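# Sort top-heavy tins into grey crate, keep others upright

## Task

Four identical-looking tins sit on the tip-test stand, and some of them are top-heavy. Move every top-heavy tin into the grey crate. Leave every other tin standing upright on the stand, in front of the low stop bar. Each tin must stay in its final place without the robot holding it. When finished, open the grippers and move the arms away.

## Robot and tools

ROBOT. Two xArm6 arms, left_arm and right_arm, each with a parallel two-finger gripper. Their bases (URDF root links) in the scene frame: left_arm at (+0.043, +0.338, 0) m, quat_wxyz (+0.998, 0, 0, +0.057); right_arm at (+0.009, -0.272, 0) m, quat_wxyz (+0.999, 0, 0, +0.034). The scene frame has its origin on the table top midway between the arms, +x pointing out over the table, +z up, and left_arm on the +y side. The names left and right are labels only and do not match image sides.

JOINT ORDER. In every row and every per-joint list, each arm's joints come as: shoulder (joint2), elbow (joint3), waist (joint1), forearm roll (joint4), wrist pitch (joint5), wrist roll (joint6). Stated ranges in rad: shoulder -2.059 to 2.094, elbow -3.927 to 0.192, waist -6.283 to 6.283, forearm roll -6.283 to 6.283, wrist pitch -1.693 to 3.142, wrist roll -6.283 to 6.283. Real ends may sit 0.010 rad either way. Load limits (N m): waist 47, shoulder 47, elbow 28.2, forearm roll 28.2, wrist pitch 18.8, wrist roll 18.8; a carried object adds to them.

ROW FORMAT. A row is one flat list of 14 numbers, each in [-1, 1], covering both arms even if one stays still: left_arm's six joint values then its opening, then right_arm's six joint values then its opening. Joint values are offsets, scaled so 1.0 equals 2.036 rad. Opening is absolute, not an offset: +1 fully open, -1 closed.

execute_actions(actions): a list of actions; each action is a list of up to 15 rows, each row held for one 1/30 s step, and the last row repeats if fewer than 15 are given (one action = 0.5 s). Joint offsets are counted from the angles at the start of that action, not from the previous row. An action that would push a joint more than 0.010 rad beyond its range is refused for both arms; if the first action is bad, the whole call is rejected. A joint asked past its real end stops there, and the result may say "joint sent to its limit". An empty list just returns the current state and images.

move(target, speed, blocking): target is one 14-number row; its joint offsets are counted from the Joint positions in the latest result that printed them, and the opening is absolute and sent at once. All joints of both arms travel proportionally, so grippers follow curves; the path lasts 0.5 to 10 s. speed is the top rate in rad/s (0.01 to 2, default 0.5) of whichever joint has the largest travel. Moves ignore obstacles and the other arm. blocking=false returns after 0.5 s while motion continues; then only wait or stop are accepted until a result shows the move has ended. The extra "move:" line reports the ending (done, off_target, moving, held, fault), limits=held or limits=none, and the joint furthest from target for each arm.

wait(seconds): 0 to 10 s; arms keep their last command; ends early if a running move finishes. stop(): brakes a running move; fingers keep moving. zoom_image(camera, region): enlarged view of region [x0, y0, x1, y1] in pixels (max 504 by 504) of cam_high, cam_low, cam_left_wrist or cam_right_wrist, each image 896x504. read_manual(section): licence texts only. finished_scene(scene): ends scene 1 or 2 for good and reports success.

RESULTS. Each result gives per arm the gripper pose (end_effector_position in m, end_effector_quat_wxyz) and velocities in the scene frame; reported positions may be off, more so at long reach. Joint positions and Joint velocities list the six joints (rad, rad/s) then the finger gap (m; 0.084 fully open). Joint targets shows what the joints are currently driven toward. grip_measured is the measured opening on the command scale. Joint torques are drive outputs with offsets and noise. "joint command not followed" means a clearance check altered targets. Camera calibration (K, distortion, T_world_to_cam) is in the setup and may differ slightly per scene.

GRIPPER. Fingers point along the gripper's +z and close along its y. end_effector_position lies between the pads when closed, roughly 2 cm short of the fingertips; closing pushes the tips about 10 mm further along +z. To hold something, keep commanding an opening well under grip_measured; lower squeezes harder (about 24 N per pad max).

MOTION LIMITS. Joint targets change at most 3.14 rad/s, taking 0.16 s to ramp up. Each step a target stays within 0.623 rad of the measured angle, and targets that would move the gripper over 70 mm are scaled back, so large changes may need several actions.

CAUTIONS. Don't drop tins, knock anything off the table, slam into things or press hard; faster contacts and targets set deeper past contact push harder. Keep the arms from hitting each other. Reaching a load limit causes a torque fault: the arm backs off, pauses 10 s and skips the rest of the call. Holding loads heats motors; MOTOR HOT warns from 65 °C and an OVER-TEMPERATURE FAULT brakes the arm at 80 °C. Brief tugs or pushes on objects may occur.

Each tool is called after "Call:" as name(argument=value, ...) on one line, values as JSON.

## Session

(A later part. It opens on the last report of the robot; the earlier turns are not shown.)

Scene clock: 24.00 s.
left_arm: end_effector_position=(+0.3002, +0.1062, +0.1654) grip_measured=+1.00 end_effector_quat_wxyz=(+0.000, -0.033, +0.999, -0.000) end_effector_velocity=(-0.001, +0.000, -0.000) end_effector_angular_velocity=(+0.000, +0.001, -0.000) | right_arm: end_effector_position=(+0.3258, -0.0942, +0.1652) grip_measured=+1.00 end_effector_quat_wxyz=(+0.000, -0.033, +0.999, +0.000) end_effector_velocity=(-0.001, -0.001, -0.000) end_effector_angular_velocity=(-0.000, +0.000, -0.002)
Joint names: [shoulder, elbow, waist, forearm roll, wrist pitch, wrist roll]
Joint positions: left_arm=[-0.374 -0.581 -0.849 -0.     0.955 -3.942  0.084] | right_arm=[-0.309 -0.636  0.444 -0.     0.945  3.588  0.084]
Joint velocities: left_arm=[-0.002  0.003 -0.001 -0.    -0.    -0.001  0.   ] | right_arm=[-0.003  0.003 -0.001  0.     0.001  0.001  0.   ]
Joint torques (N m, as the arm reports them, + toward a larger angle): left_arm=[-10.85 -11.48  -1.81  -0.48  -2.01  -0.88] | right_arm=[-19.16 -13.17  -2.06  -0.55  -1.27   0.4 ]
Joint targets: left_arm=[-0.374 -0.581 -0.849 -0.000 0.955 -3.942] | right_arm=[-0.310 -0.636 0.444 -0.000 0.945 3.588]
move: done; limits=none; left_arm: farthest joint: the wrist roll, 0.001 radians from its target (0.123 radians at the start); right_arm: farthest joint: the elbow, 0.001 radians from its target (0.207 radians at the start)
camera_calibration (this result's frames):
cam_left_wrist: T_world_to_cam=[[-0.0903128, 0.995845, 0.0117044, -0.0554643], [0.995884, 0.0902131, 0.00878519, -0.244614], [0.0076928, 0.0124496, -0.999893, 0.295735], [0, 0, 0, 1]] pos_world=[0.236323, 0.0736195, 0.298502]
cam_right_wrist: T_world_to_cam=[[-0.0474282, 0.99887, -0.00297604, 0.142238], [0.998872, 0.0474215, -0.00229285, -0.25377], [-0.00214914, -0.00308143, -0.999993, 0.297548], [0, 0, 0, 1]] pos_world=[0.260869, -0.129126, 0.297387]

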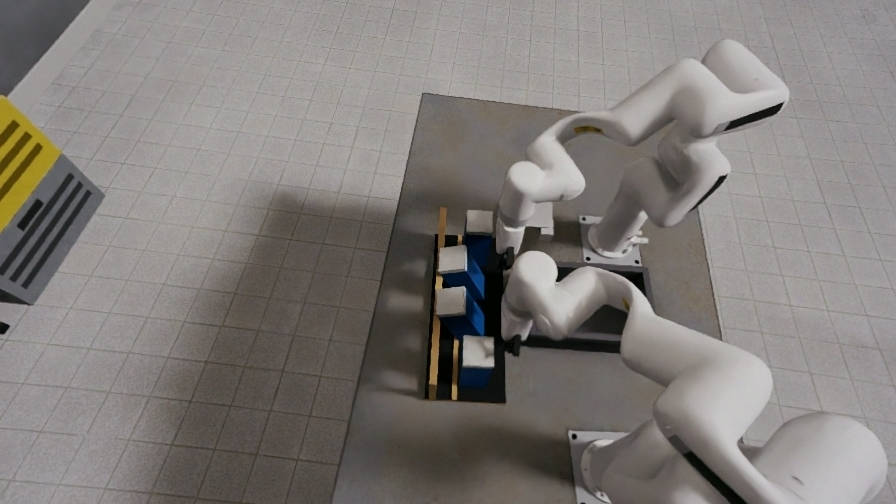

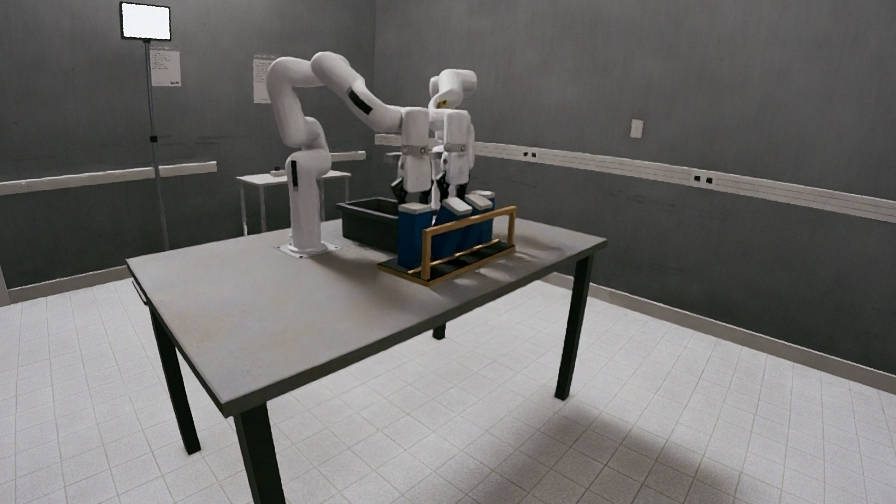

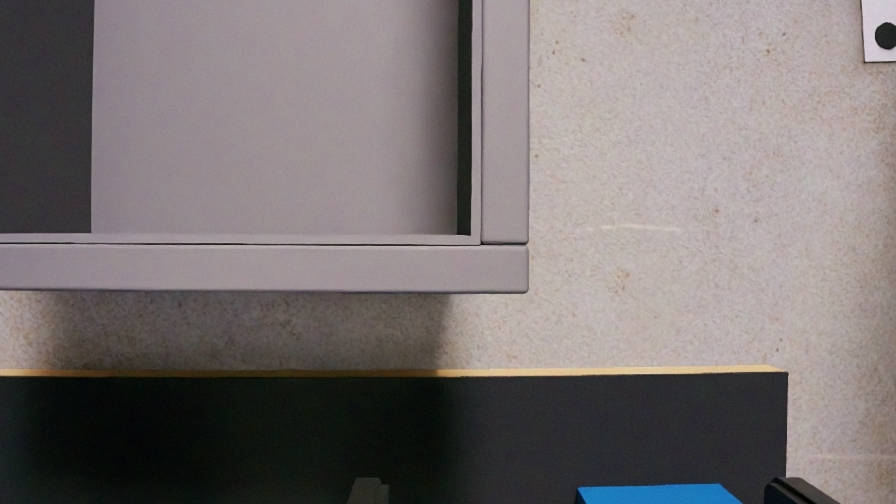

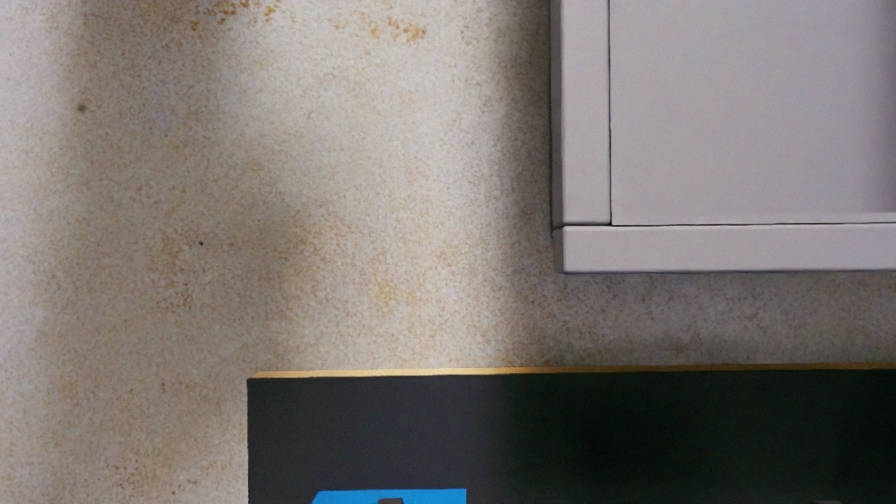

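Call:
move(target=[-0.0486,-0.1262,0.029,0,0.1749,0.0128,1,0.0586,-0.0553,0.0575,0,-0.0033,0.0578,1], speed=0.4)

Call:
move(target=[0,0,0,0,0,0,1,0.0762,-0.0864,-0.0300,0,0.0102,-0.0300,1], speed=0.2)

Scene clock: 30.27 s.
left_arm: end_effector_position=(+0.3124, +0.1226, +0.2798) grip_measured=+1.00 end_effector_quat_wxyz=(-0.000, -0.049, +0.999, +0.000) end_effector_velocity=(+0.000, -0.000, +0.002) end_effector_angular_velocity=(-0.002, -0.003, -0.000) | right_arm: end_effector_position=(+0.3300, -0.0387, +0.1653) grip_measured=+1.00 end_effector_quat_wxyz=(+0.000, -0.033, +0.999, +0.000) end_effector_velocity=(+0.000, +0.001, -0.000) end_effector_angular_velocity=(-0.001, +0.000, +0.002)
Joint names: [shoulder, elbow, waist, forearm roll, wrist pitch, wrist roll]
Joint positions: left_arm=[-0.473 -0.838 -0.79  -0.     1.31  -3.916  0.084] | right_arm=[-0.19  -0.749  0.56  -0.     0.938  3.706  0.084]
Joint velocities: left_arm=[-0.002 -0.003 -0.     0.001  0.001  0.     0.   ] | right_arm=[ 0.002 -0.002  0.001 -0.001  0.    -0.     0.   ]
Joint torques (N m, as the arm reports them, + toward a larger angle): left_arm=[ -9.58 -12.    -1.49  -0.61  -1.96  -0.87] | right_arm=[-22.52 -13.2   -2.01  -0.54  -1.22   0.38]
Joint targets: left_arm=[-0.473 -0.838 -0.790 -0.000 1.311 -3.915] | right_arm=[-0.190 -0.749 0.561 -0.000 0.938 3.706]
move: done; limits=none; left_arm: farthest joint: the wrist pitch, 0.001 radians from its target (0.356 radians at the start); right_arm: farthest joint: the waist, 0.001 radians from its target (0.117 radians at the start)
camera_calibration (this result's frames):
cam_left_wrist: T_world_to_cam=[[-0.122985, 0.992334, 0.0121519, -0.0615303], [0.992385, 0.122889, 0.0083316, -0.261986], [0.0067744, 0.013084, -0.999891, 0.410076], [0, 0, 0, 1]] pos_world=[0.249646, 0.0878884, 0.412962]
cam_right_wrist: T_world_to_cam=[[-0.0467351, 0.998903, -0.0029044, 0.0868072], [0.998905, 0.0467285, -0.00230522, -0.26055], [-0.00216697, -0.00300895, -0.999993, 0.29778], [0, 0, 0, 1]] pos_world=[0.264967, -0.0736409, 0.297429]

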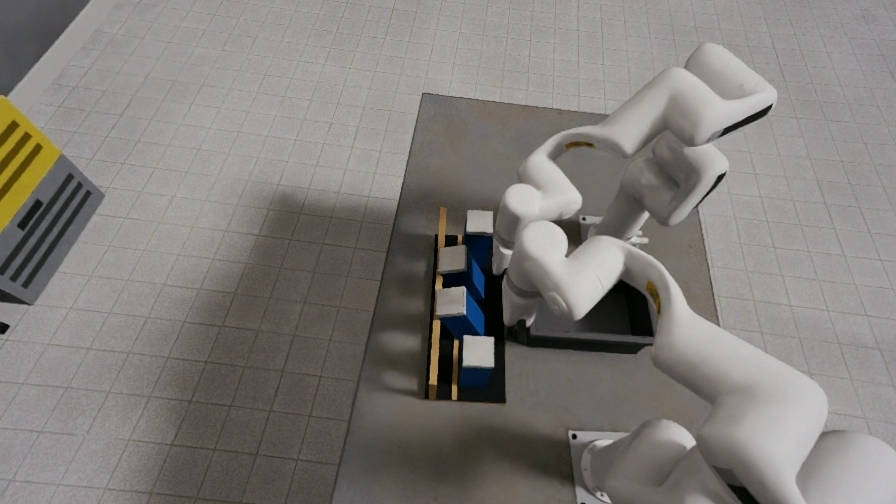

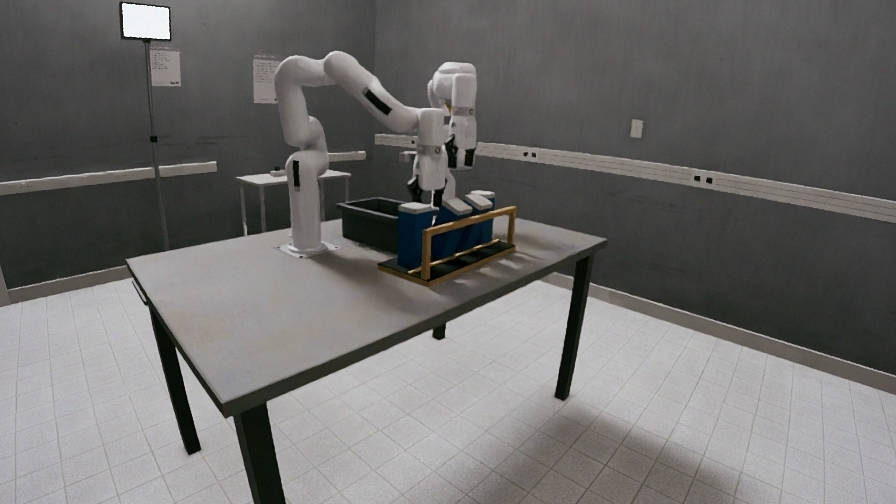

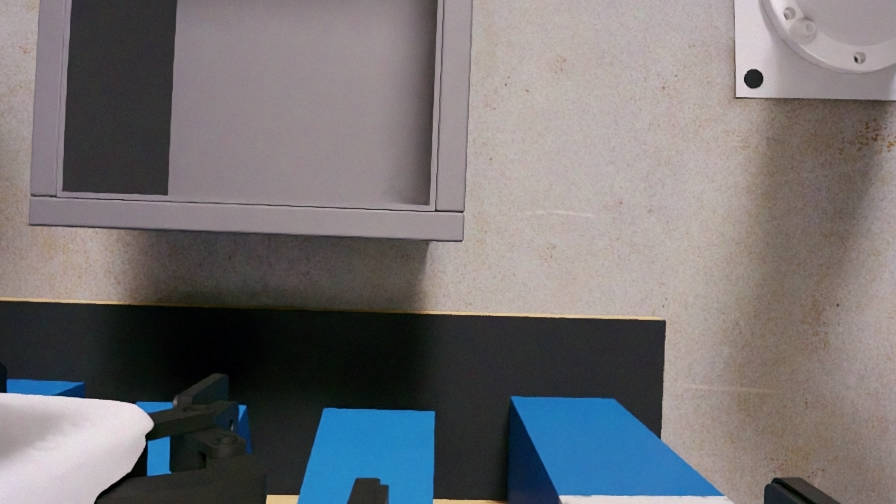

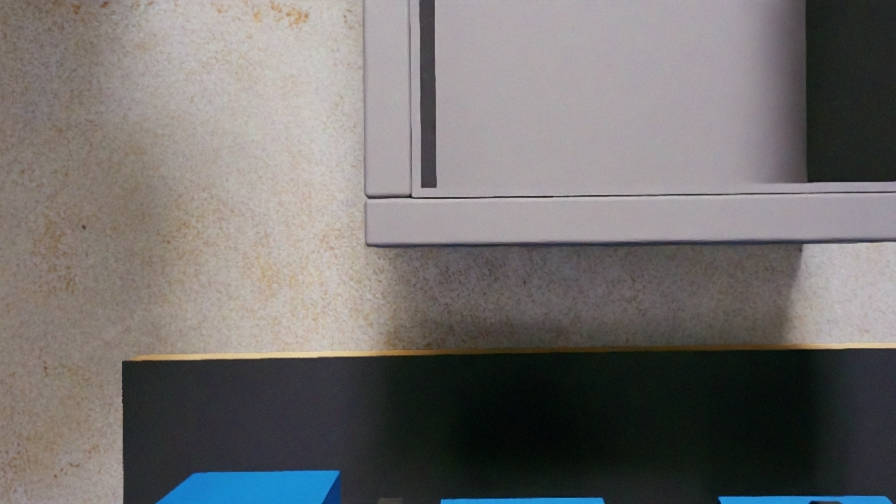

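Scene clock: 31.63 s.
left_arm: end_effector_position=(+0.3124, +0.1226, +0.2798) grip_measured=+1.00 end_effector_quat_wxyz=(-0.000, -0.049, +0.999, +0.000) end_effector_velocity=(+0.001, -0.000, +0.001) end_effector_angular_velocity=(-0.001, -0.002, -0.000) | right_arm: end_effector_position=(+0.3836, -0.0331, +0.1687) grip_measured=+1.00 end_effector_quat_wxyz=(+0.000, -0.033, +0.999, +0.000) end_effector_velocity=(+0.001, -0.000, -0.000) end_effector_angular_velocity=(-0.001, +0.001, -0.001)
Joint names: [shoulder, elbow, waist, forearm roll, wrist pitch, wrist roll]
Joint positions: left_arm=[-0.473 -0.838 -0.79  -0.     1.31  -3.916  0.084] | right_arm=[-0.035 -0.924  0.5   -0.     0.959  3.645  0.084]
Joint velocities: left_arm=[ 0.001 -0.002 -0.     0.    -0.     0.    -0.   ] | right_arm=[ 0.003 -0.002 -0.001 -0.001  0.     0.     0.   ]
Joint torques (N m, as the arm reports them, + toward a larger angle): left_arm=[ -9.54 -12.1   -2.05  -0.68  -2.07  -0.7 ] | right_arm=[-26.85 -13.38  -2.13  -0.55  -1.26   0.49]
Joint targets: left_arm=[-0.473 -0.838 -0.790 -0.000 1.310 -3.916] | right_arm=[-0.035 -0.925 0.499 -0.000 0.959 3.645]
move: done; limits=none; left_arm: farthest joint: the waist, 0.000 radians from its target (0.000 radians at the start); right_arm: farthest joint: the waist, 0.001 radians from its target (0.061 radians at the start)
camera_calibration (this result's frames):
cam_left_wrist: T_world_to_cam=[[-0.122985, 0.992334, 0.0121518, -0.0615303], [0.992385, 0.122889, 0.00833172, -0.261986], [0.00677452, 0.013084, -0.999891, 0.410076], [0, 0, 0, 1]] pos_world=[0.249646, 0.0878884, 0.412962]
cam_right_wrist: T_world_to_cam=[[-0.0468085, 0.9989, -0.0029273, 0.0837857], [0.998902, 0.0468019, -0.00227648, -0.314388], [-0.00213697, -0.00303065, -0.999993, 0.301352], [0, 0, 0, 1]] pos_world=[0.318609, -0.0680662, 0.30088]

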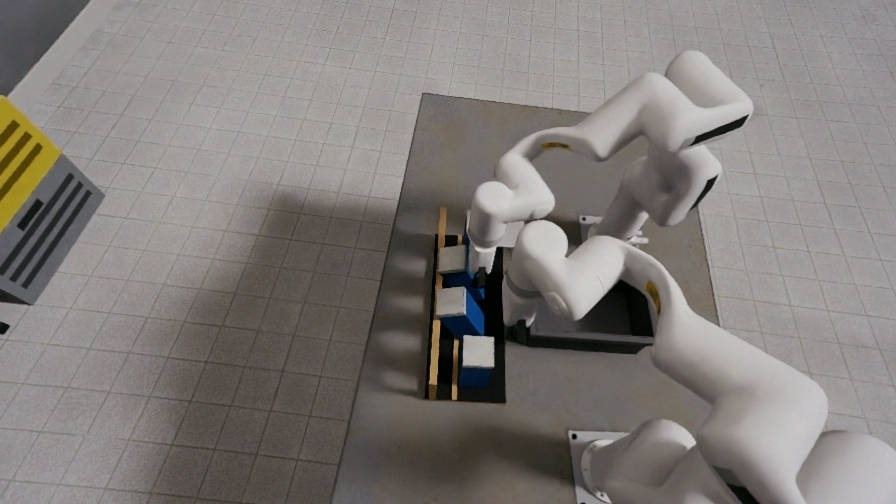

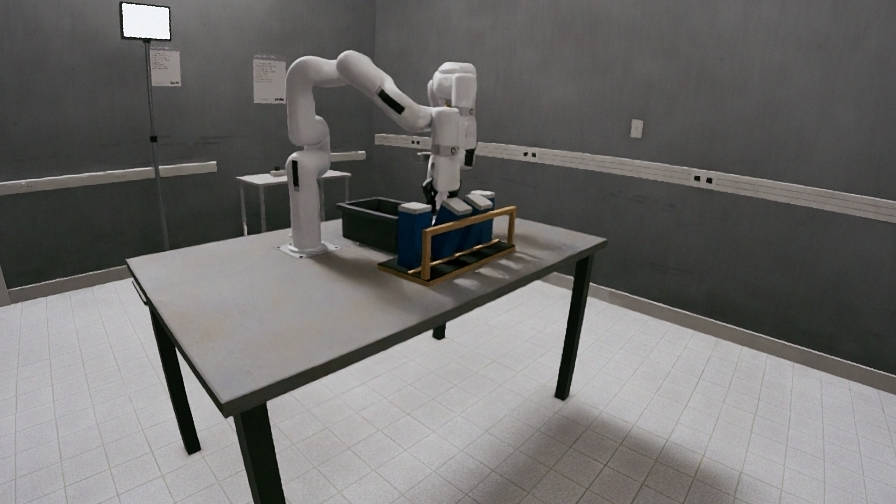

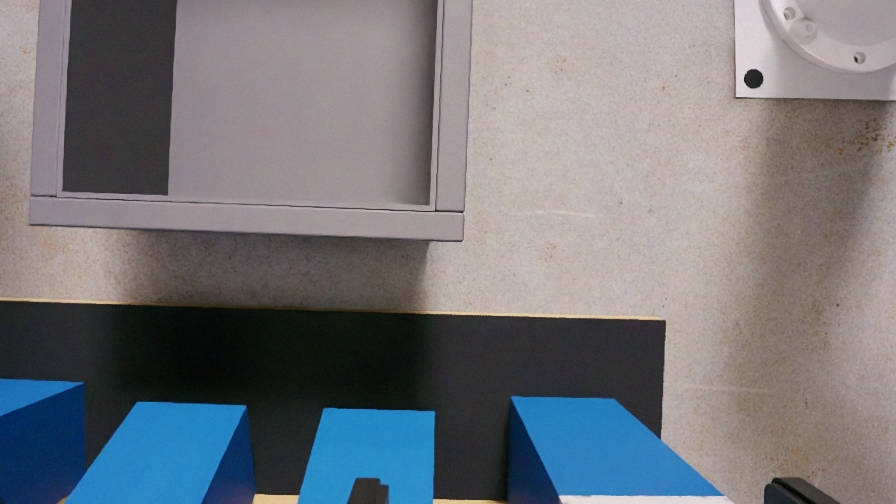

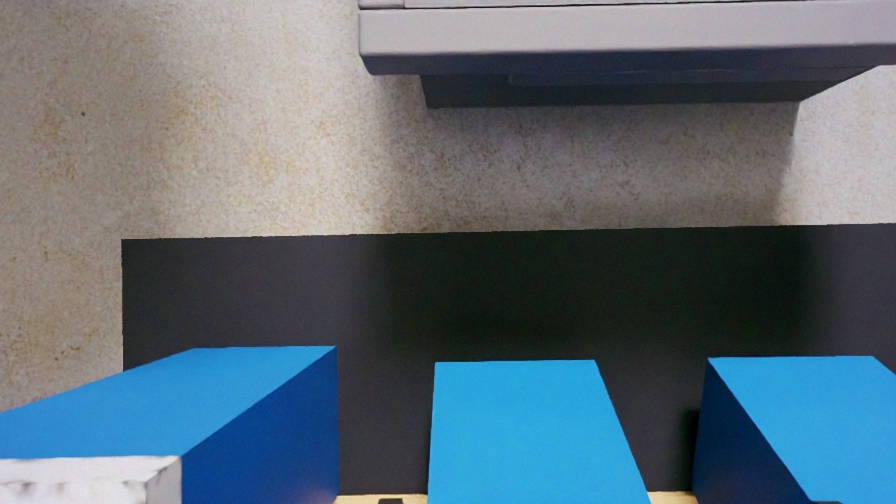

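Call:
move(target=[0,0,0,0,0,0,1,0.0765,-0.0866,-0.0275,0,0.0102,-0.0277,1], speed=0.2)

Call:
move(target=[0,0,0,0,0,0,1,0,0,0,0,0,0,-0.2])

Call:
zoom_image(camera="cam_low", region=[320, 120, 560, 300])

Scene clock: 33.87 s.
left_arm: end_effector_position=(+0.3124, +0.1226, +0.2798) grip_measured=+1.00 end_effector_quat_wxyz=(-0.000, -0.049, +0.999, +0.000) end_effector_velocity=(+0.000, -0.000, +0.000) end_effector_angular_velocity=(-0.001, -0.000, +0.001) | right_arm: end_effector_position=(+0.4368, -0.0317, +0.1653) grip_measured=+1.00 end_effector_quat_wxyz=(+0.000, -0.033, +0.999, +0.000) end_effector_velocity=(+0.001, -0.000, -0.001) end_effector_angular_velocity=(-0.001, +0.001, +0.001)
Joint names: [shoulder, elbow, waist, forearm roll, wrist pitch, wrist roll]
Joint positions: left_arm=[-0.473 -0.838 -0.79  -0.     1.31  -3.916  0.084] | right_arm=[ 0.12  -1.1    0.444 -0.     0.98   3.588  0.084]
Joint velocities: left_arm=[-0.    -0.001  0.001 -0.001 -0.    -0.     0.   ] | right_arm=[ 0.003 -0.002 -0.001 -0.001  0.    -0.001 -0.   ]
Joint torques (N m, as the arm reports them, + toward a larger angle): left_arm=[ -9.56 -12.34  -1.92  -0.27  -2.02  -0.84] | right_arm=[-31.09 -13.35  -2.19  -0.5   -1.26   0.45]
Joint targets: left_arm=[-0.473 -0.838 -0.790 -0.000 1.310 -3.916] | right_arm=[0.120 -1.101 0.444 -0.000 0.980 3.588]
move: done; limits=none; left_arm: farthest joint: the waist, 0.000 radians from its target (0.000 radians at the start); right_arm: farthest joint: the shoulder, 0.001 radians from its target (0.156 radians at the start)
camera_calibration (this result's frames):
cam_left_wrist: T_world_to_cam=[[-0.122985, 0.992334, 0.0121518, -0.0615302], [0.992385, 0.122889, 0.00833165, -0.261986], [0.00677446, 0.0130839, -0.999891, 0.410076], [0, 0, 0, 1]] pos_world=[0.249646, 0.0878884, 0.412962]
cam_right_wrist: T_world_to_cam=[[-0.0472934, 0.998876, -0.0030218, 0.0850188], [0.998879, 0.0472863, -0.00239325, -0.367568], [-0.00224767, -0.00313159, -0.999993, 0.298065], [0, 0, 0, 1]] pos_world=[0.371847, -0.0666089, 0.29744]

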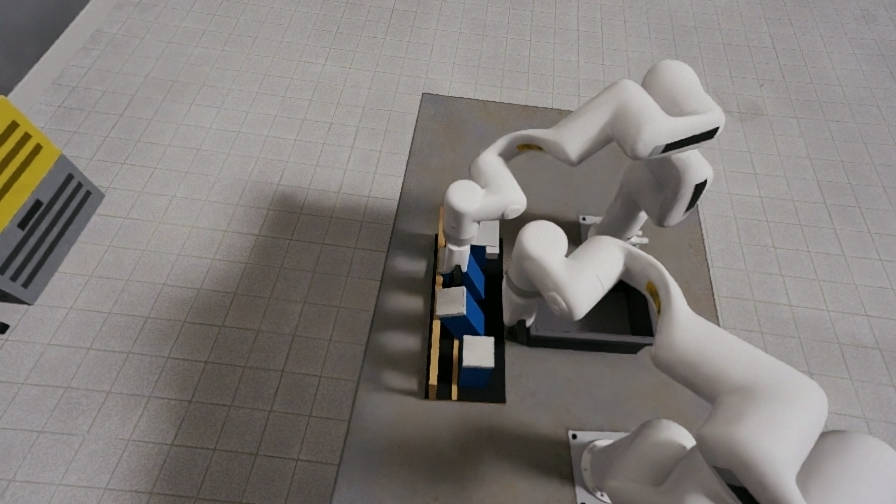

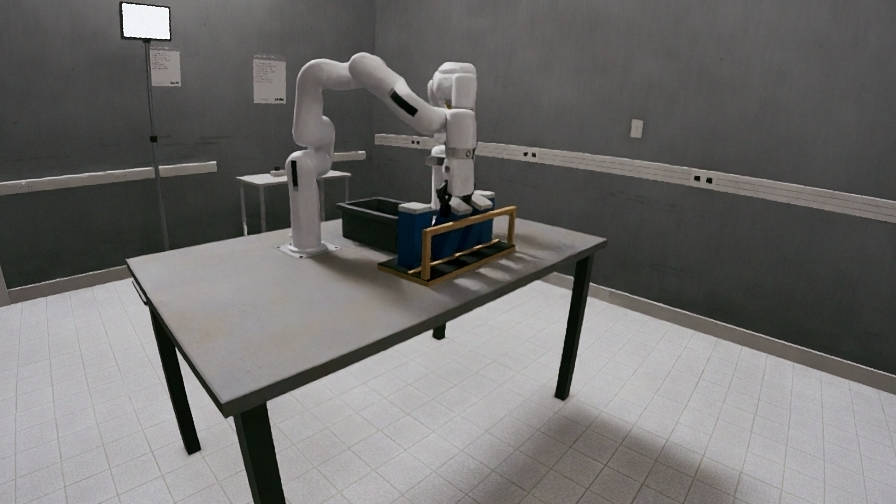

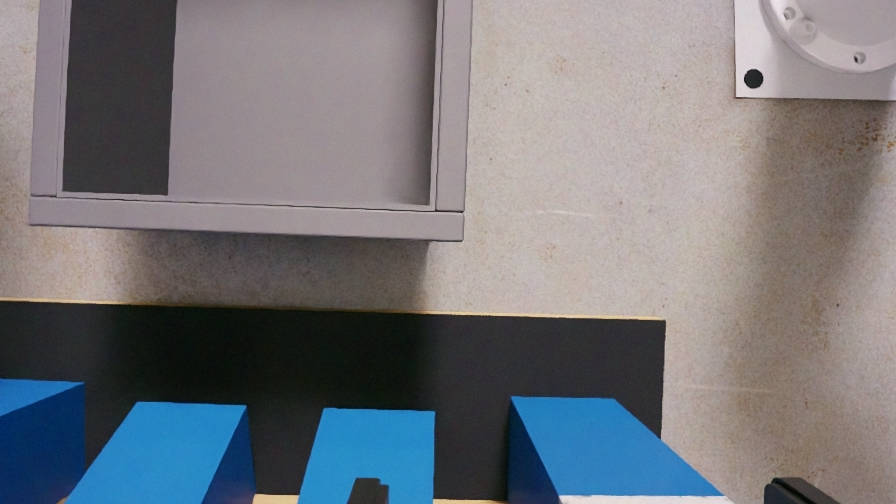

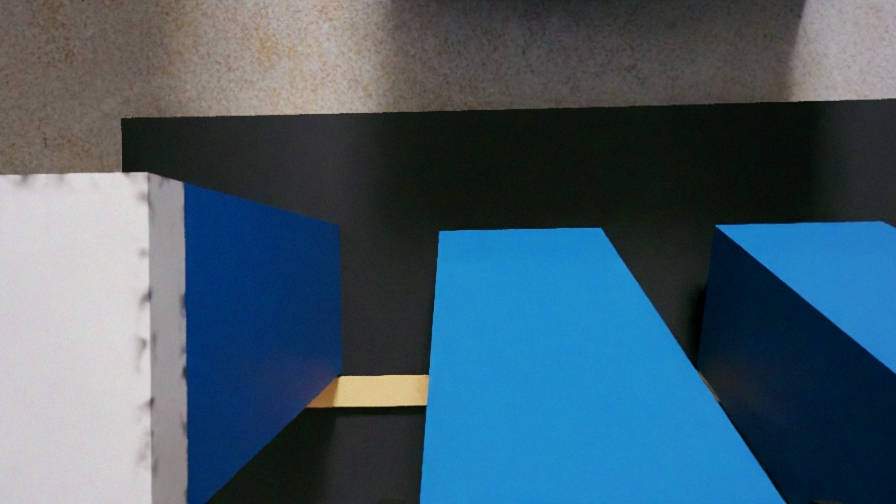

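Scene clock: 34.37 s.
left_arm: end_effector_position=(+0.3124, +0.1226, +0.2798) grip_measured=+1.00 end_effector_quat_wxyz=(-0.000, -0.049, +0.999, +0.000) end_effector_velocity=(+0.000, +0.000, +0.000) end_effector_angular_velocity=(+0.000, -0.001, +0.001) | right_arm: end_effector_position=(+0.4369, -0.0317, +0.1655) grip_measured=+0.50 end_effector_quat_wxyz=(+0.000, -0.033, +0.999, +0.000) end_effector_velocity=(-0.000, -0.000, -0.000) end_effector_angular_velocity=(+0.000, +0.001, -0.000)
Joint names: [shoulder, elbow, waist, forearm roll, wrist pitch, wrist roll]
Joint positions: left_arm=[-0.473 -0.838 -0.79  -0.     1.31  -3.916  0.084] | right_arm=[ 0.12  -1.101  0.444 -0.     0.98   3.588  0.065]
Joint velocities: left_arm=[-0.    -0.     0.001  0.001  0.     0.     0.   ] | right_arm=[ 0.     0.    -0.001  0.001  0.    -0.001  0.   ]
Joint torques (N m, as the arm reports them, + toward a larger angle): left_arm=[ -9.46 -12.33  -1.64  -0.76  -1.97  -0.66] | right_arm=[-29.79 -12.99  -1.21   0.3   -1.38   0.49]
Joint targets: left_arm=[-0.473 -0.838 -0.790 -0.000 1.310 -3.916] | right_arm=[0.120 -1.100 0.444 -0.000 0.980 3.588]
move: done; limits=none; left_arm: farthest joint: the waist, 0.000 radians from its target (0.000 radians at the start); right_arm: farthest joint: the elbow, 0.001 radians from its target (0.000 radians at the start)
camera_calibration (this result's frames):
cam_left_wrist: T_world_to_cam=[[-0.122985, 0.992334, 0.0121515, -0.0615299], [0.992385, 0.12289, 0.00833171, -0.261986], [0.00677455, 0.0130836, -0.999891, 0.410076], [0, 0, 0, 1]] pos_world=[0.249646, 0.0878884, 0.412962]
cam_right_wrist: T_world_to_cam=[[-0.0472144, 0.99888, -0.00300441, 0.0850564], [0.998883, 0.0472083, -0.0020536, -0.367746], [-0.00190946, -0.00309802, -0.999993, 0.298079], [0, 0, 0, 1]] pos_world=[0.371921, -0.0666771, 0.297577]

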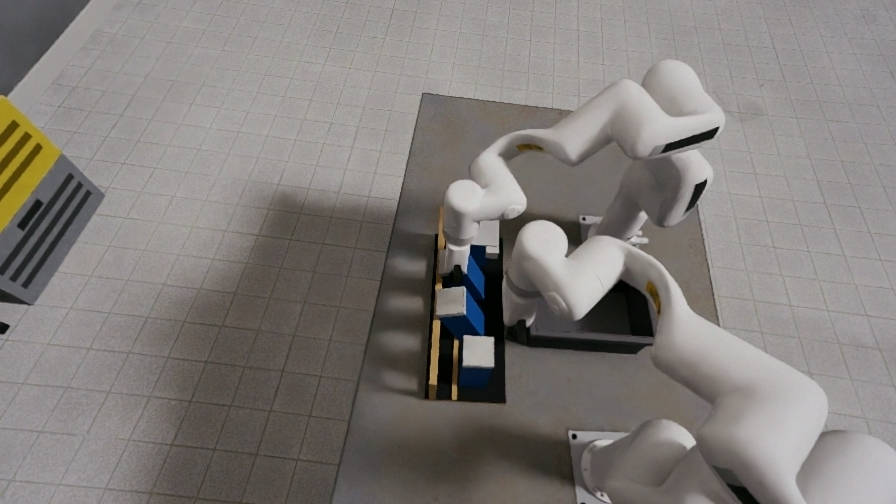

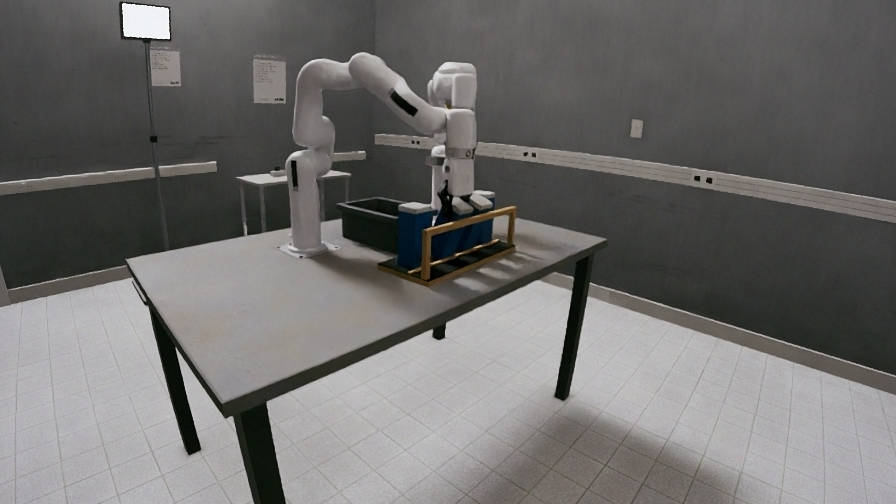

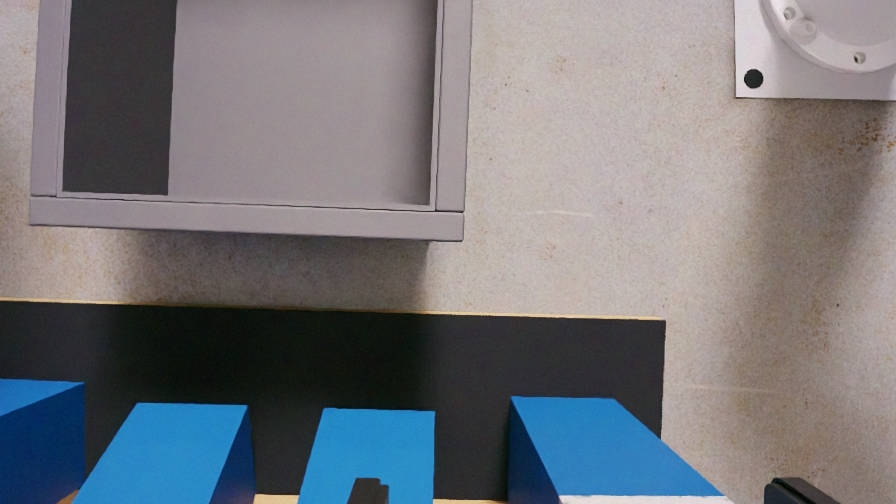

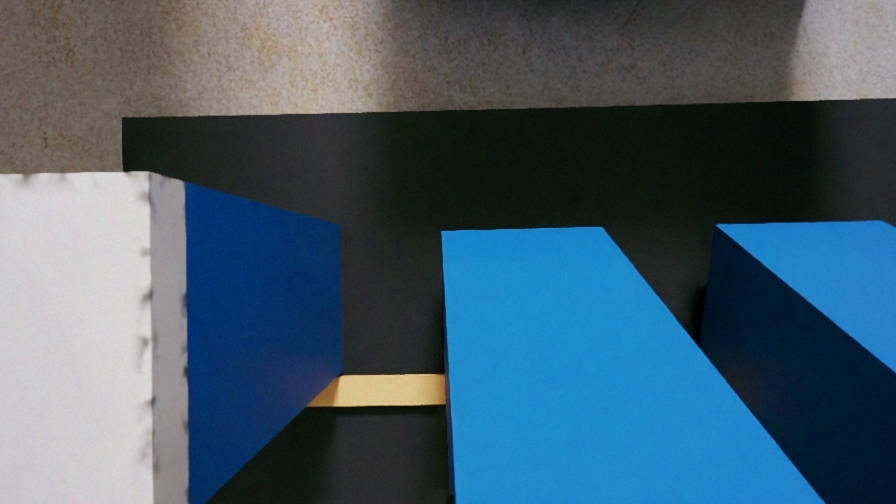

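Region (320, 120, 560, 300) of cam_low's 896x504 image, scaled by 2.100, with more detail than that image has; it fills the top 378 rows of this view, and the rest is white.

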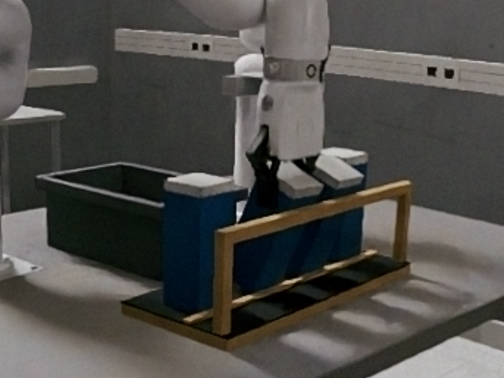

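Call:
move(target=[0,0,0,0,0,0,1,-0.0827,-0.0945,0.0125,0,0.1777,0.0128,-0.2], speed=0.4)

Call:
move(target=[0,0,0,0,0,0,1,-0.4091,0.3599,0.2147,0,-0.0834,-0.2320,-0.2], speed=0.6)

Call:
zoom_image(camera="cam_low", region=[280, 60, 560, 300])

Scene clock: 37.70 s.
left_arm: end_effector_position=(+0.3124, +0.1226, +0.2798) grip_measured=+1.00 end_effector_quat_wxyz=(-0.000, -0.049, +0.999, +0.000) end_effector_velocity=(-0.000, -0.000, +0.000) end_effector_angular_velocity=(-0.001, -0.000, +0.000) | right_arm: end_effector_position=(+0.4098, -0.0334, +0.2996) grip_measured=+0.50 end_effector_quat_wxyz=(-0.000, -0.032, +0.999, -0.000) end_effector_velocity=(-0.001, +0.001, +0.002) end_effector_angular_velocity=(+0.001, -0.002, +0.002)
Joint names: [shoulder, elbow, waist, forearm roll, wrist pitch, wrist roll]
Joint positions: left_arm=[-0.473 -0.838 -0.79  -0.     1.31  -3.916  0.084] | right_arm=[-0.048 -1.293  0.469 -0.     1.341  3.614  0.065]
Joint velocities: left_arm=[-0.    -0.001 -0.    -0.001  0.    -0.     0.   ] | right_arm=[-0.002 -0.002  0.003 -0.     0.002  0.001 -0.   ]
Joint torques (N m, as the arm reports them, + toward a larger angle): left_arm=[ -9.6  -12.26  -1.69  -0.64  -2.15  -0.73] | right_arm=[-29.52 -15.12  -2.2   -0.55  -1.42   0.44]
Joint targets: left_arm=[-0.473 -0.838 -0.790 -0.000 1.310 -3.916] | right_arm=[-0.049 -1.293 0.469 -0.000 1.342 3.614]
move: done; limits=none; left_arm: farthest joint: the waist, 0.000 radians from its target (0.000 radians at the start); right_arm: farthest joint: the waist, 0.001 radians from its target (0.026 radians at the start)
camera_calibration (this result's frames):
cam_left_wrist: T_world_to_cam=[[-0.122985, 0.992334, 0.0121515, -0.0615299], [0.992385, 0.12289, 0.00833164, -0.261986], [0.00677448, 0.0130836, -0.999891, 0.410076], [0, 0, 0, 1]] pos_world=[0.249646, 0.0878884, 0.412962]
cam_right_wrist: T_world_to_cam=[[-0.0465133, 0.998911, -0.00372901, 0.0857787], [0.998913, 0.0465007, -0.00338634, -0.339927], [-0.00320925, -0.00388247, -0.999987, 0.432623], [0, 0, 0, 1]] pos_world=[0.344936, -0.0681987, 0.431787]

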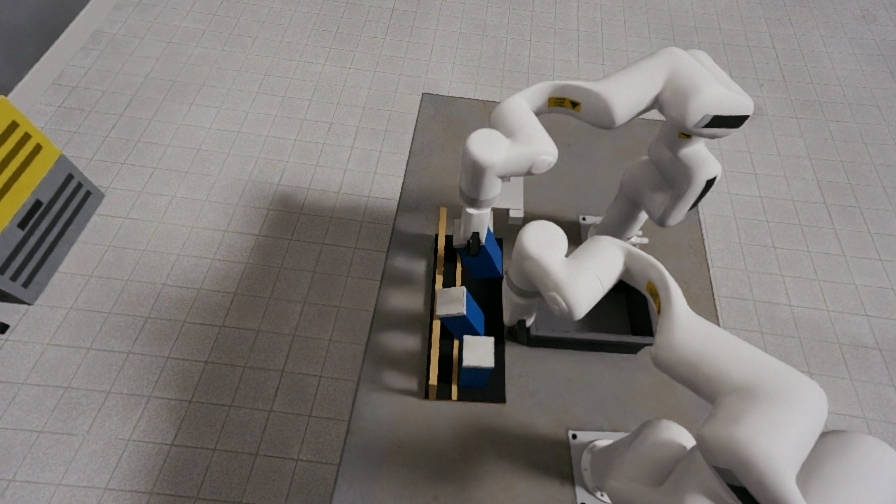

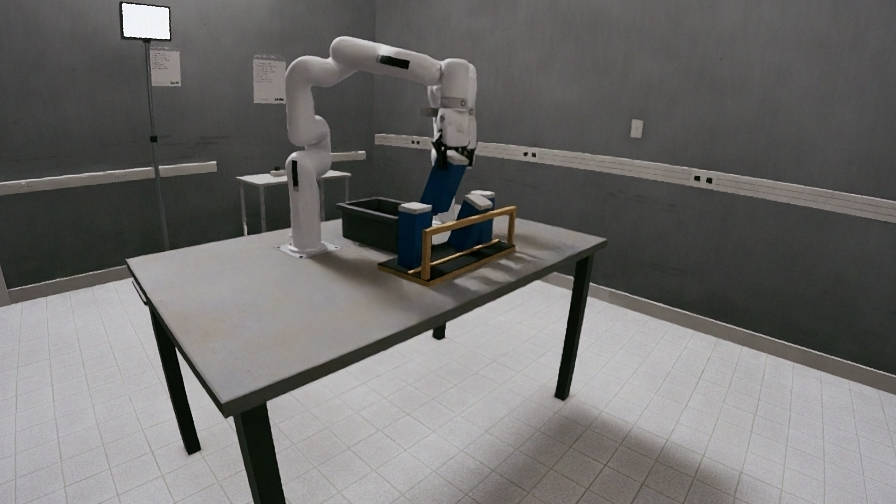

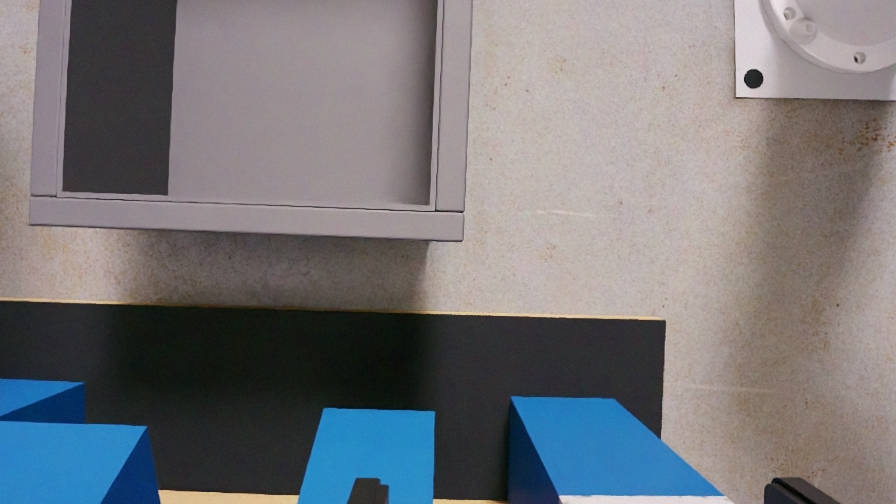

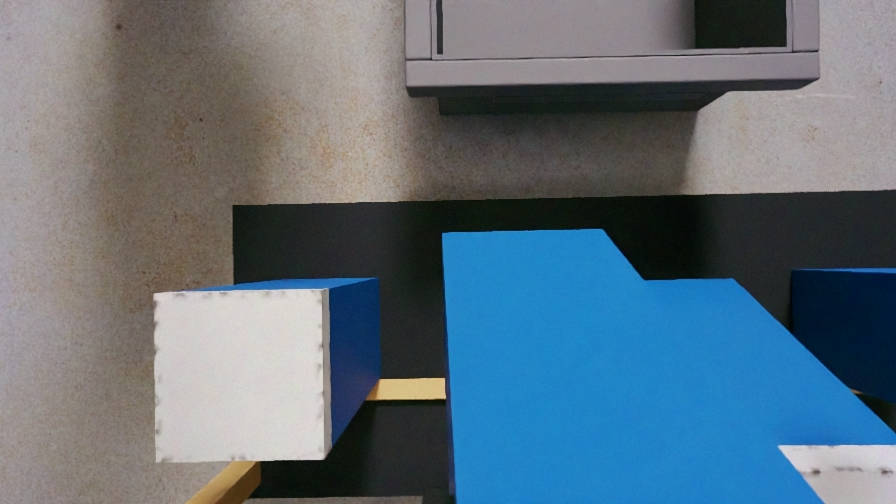

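Scene clock: 39.77 s.
left_arm: end_effector_position=(+0.3124, +0.1226, +0.2798) grip_measured=+1.00 end_effector_quat_wxyz=(-0.000, -0.049, +0.999, +0.000) end_effector_velocity=(+0.000, +0.000, +0.000) end_effector_angular_velocity=(+0.000, -0.000, +0.001) | right_arm: end_effector_position=(+0.1799, -0.0205, +0.2996) grip_measured=+0.50 end_effector_quat_wxyz=(+0.119, -0.464, +0.876, +0.063) end_effector_velocity=(-0.000, -0.000, -0.000) end_effector_angular_velocity=(+0.000, -0.001, +0.001)
Joint names: [shoulder, elbow, waist, forearm roll, wrist pitch, wrist roll]
Joint positions: left_arm=[-0.473 -0.838 -0.79  -0.     1.31  -3.916  0.084] | right_arm=[-0.88  -0.56   0.906 -0.     1.172  3.142  0.065]
Joint velocities: left_arm=[-0. -0.  0.  0.  0. -0.  0.] | right_arm=[-0.003  0.002  0.001 -0.    -0.    -0.001  0.   ]
Joint torques (N m, as the arm reports them, + toward a larger angle): left_arm=[ -9.7  -12.26  -1.68  -0.64  -2.02  -0.9 ] | right_arm=[ -8.03 -15.65  -2.14  -0.65  -1.92   0.41]
Joint targets: left_arm=[-0.473 -0.838 -0.790 -0.000 1.310 -3.916] | right_arm=[-0.881 -0.560 0.906 -0.000 1.172 3.142]
move: done; limits=none; left_arm: farthest joint: the waist, 0.000 radians from its target (0.000 radians at the start); right_arm: farthest joint: the wrist roll, 0.001 radians from its target (0.473 radians at the start)
camera_calibration (this result's frames):
cam_left_wrist: T_world_to_cam=[[-0.122985, 0.992334, 0.0121517, -0.06153], [0.992385, 0.12289, 0.0083316, -0.261986], [0.00677441, 0.0130838, -0.999891, 0.410076], [0, 0, 0, 1]] pos_world=[0.249646, 0.0878884, 0.412962]
cam_right_wrist: T_world_to_cam=[[-0.816487, 0.577361, 0.00174594, 0.190462], [0.557406, 0.787472, 0.263032, -0.0961305], [0.15049, 0.215736, -0.964785, 0.39828], [0, 0, 0, 1]] pos_world=[0.149157, -0.120189, 0.409208]

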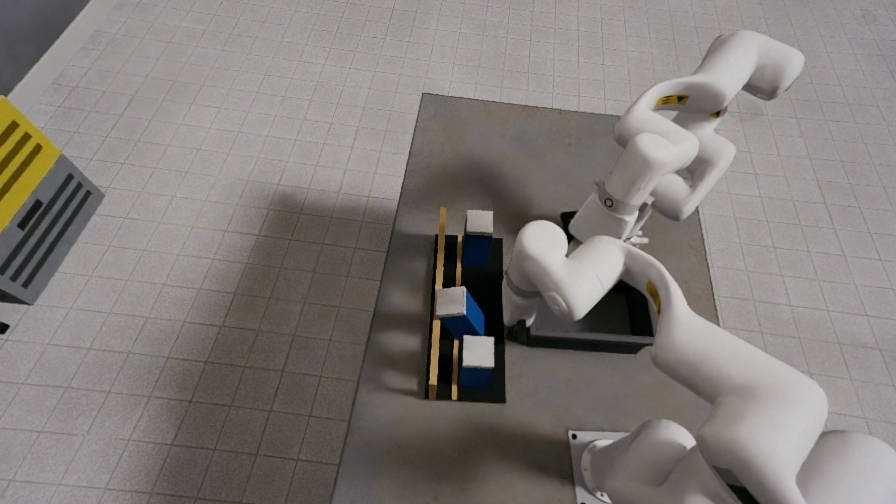

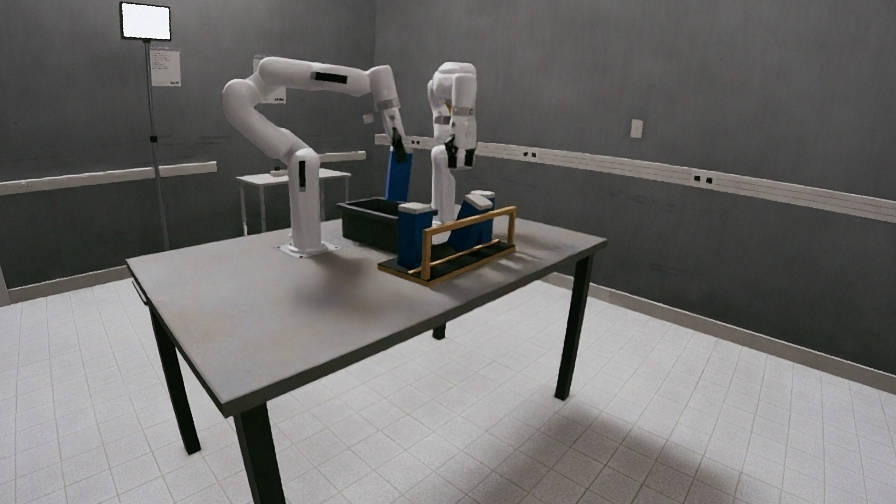

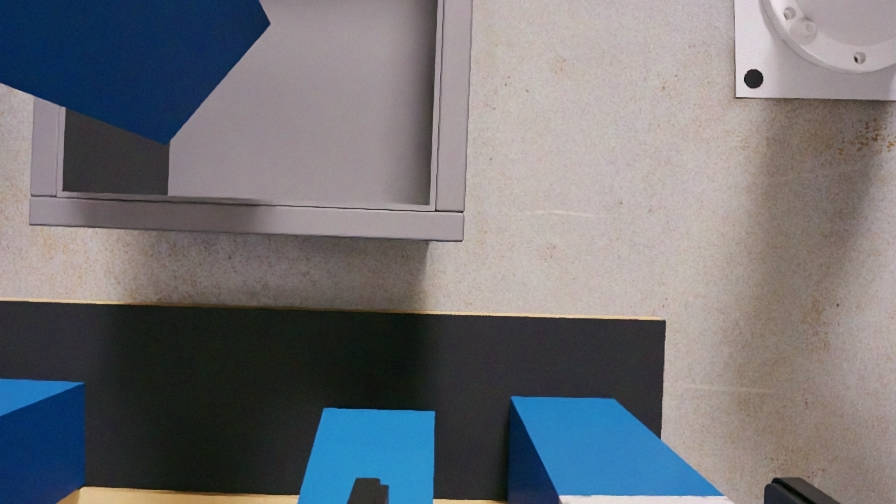

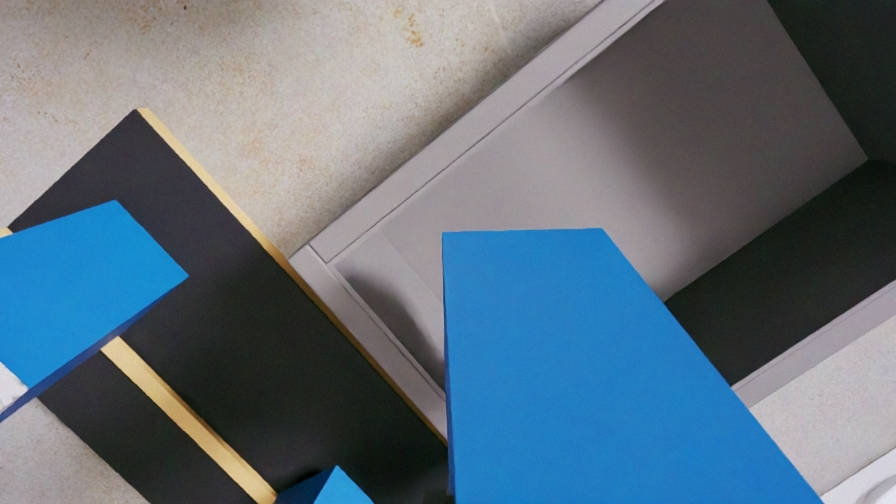

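Region (280, 60, 560, 300) of cam_low's 896x504 image, scaled by 1.800, with more detail than that image has; it fills the top 432 rows of this view, and the rest is white.

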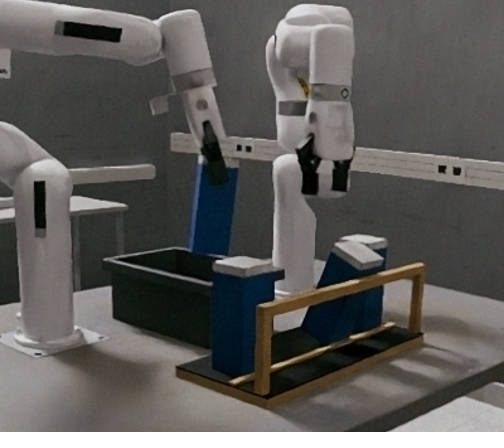

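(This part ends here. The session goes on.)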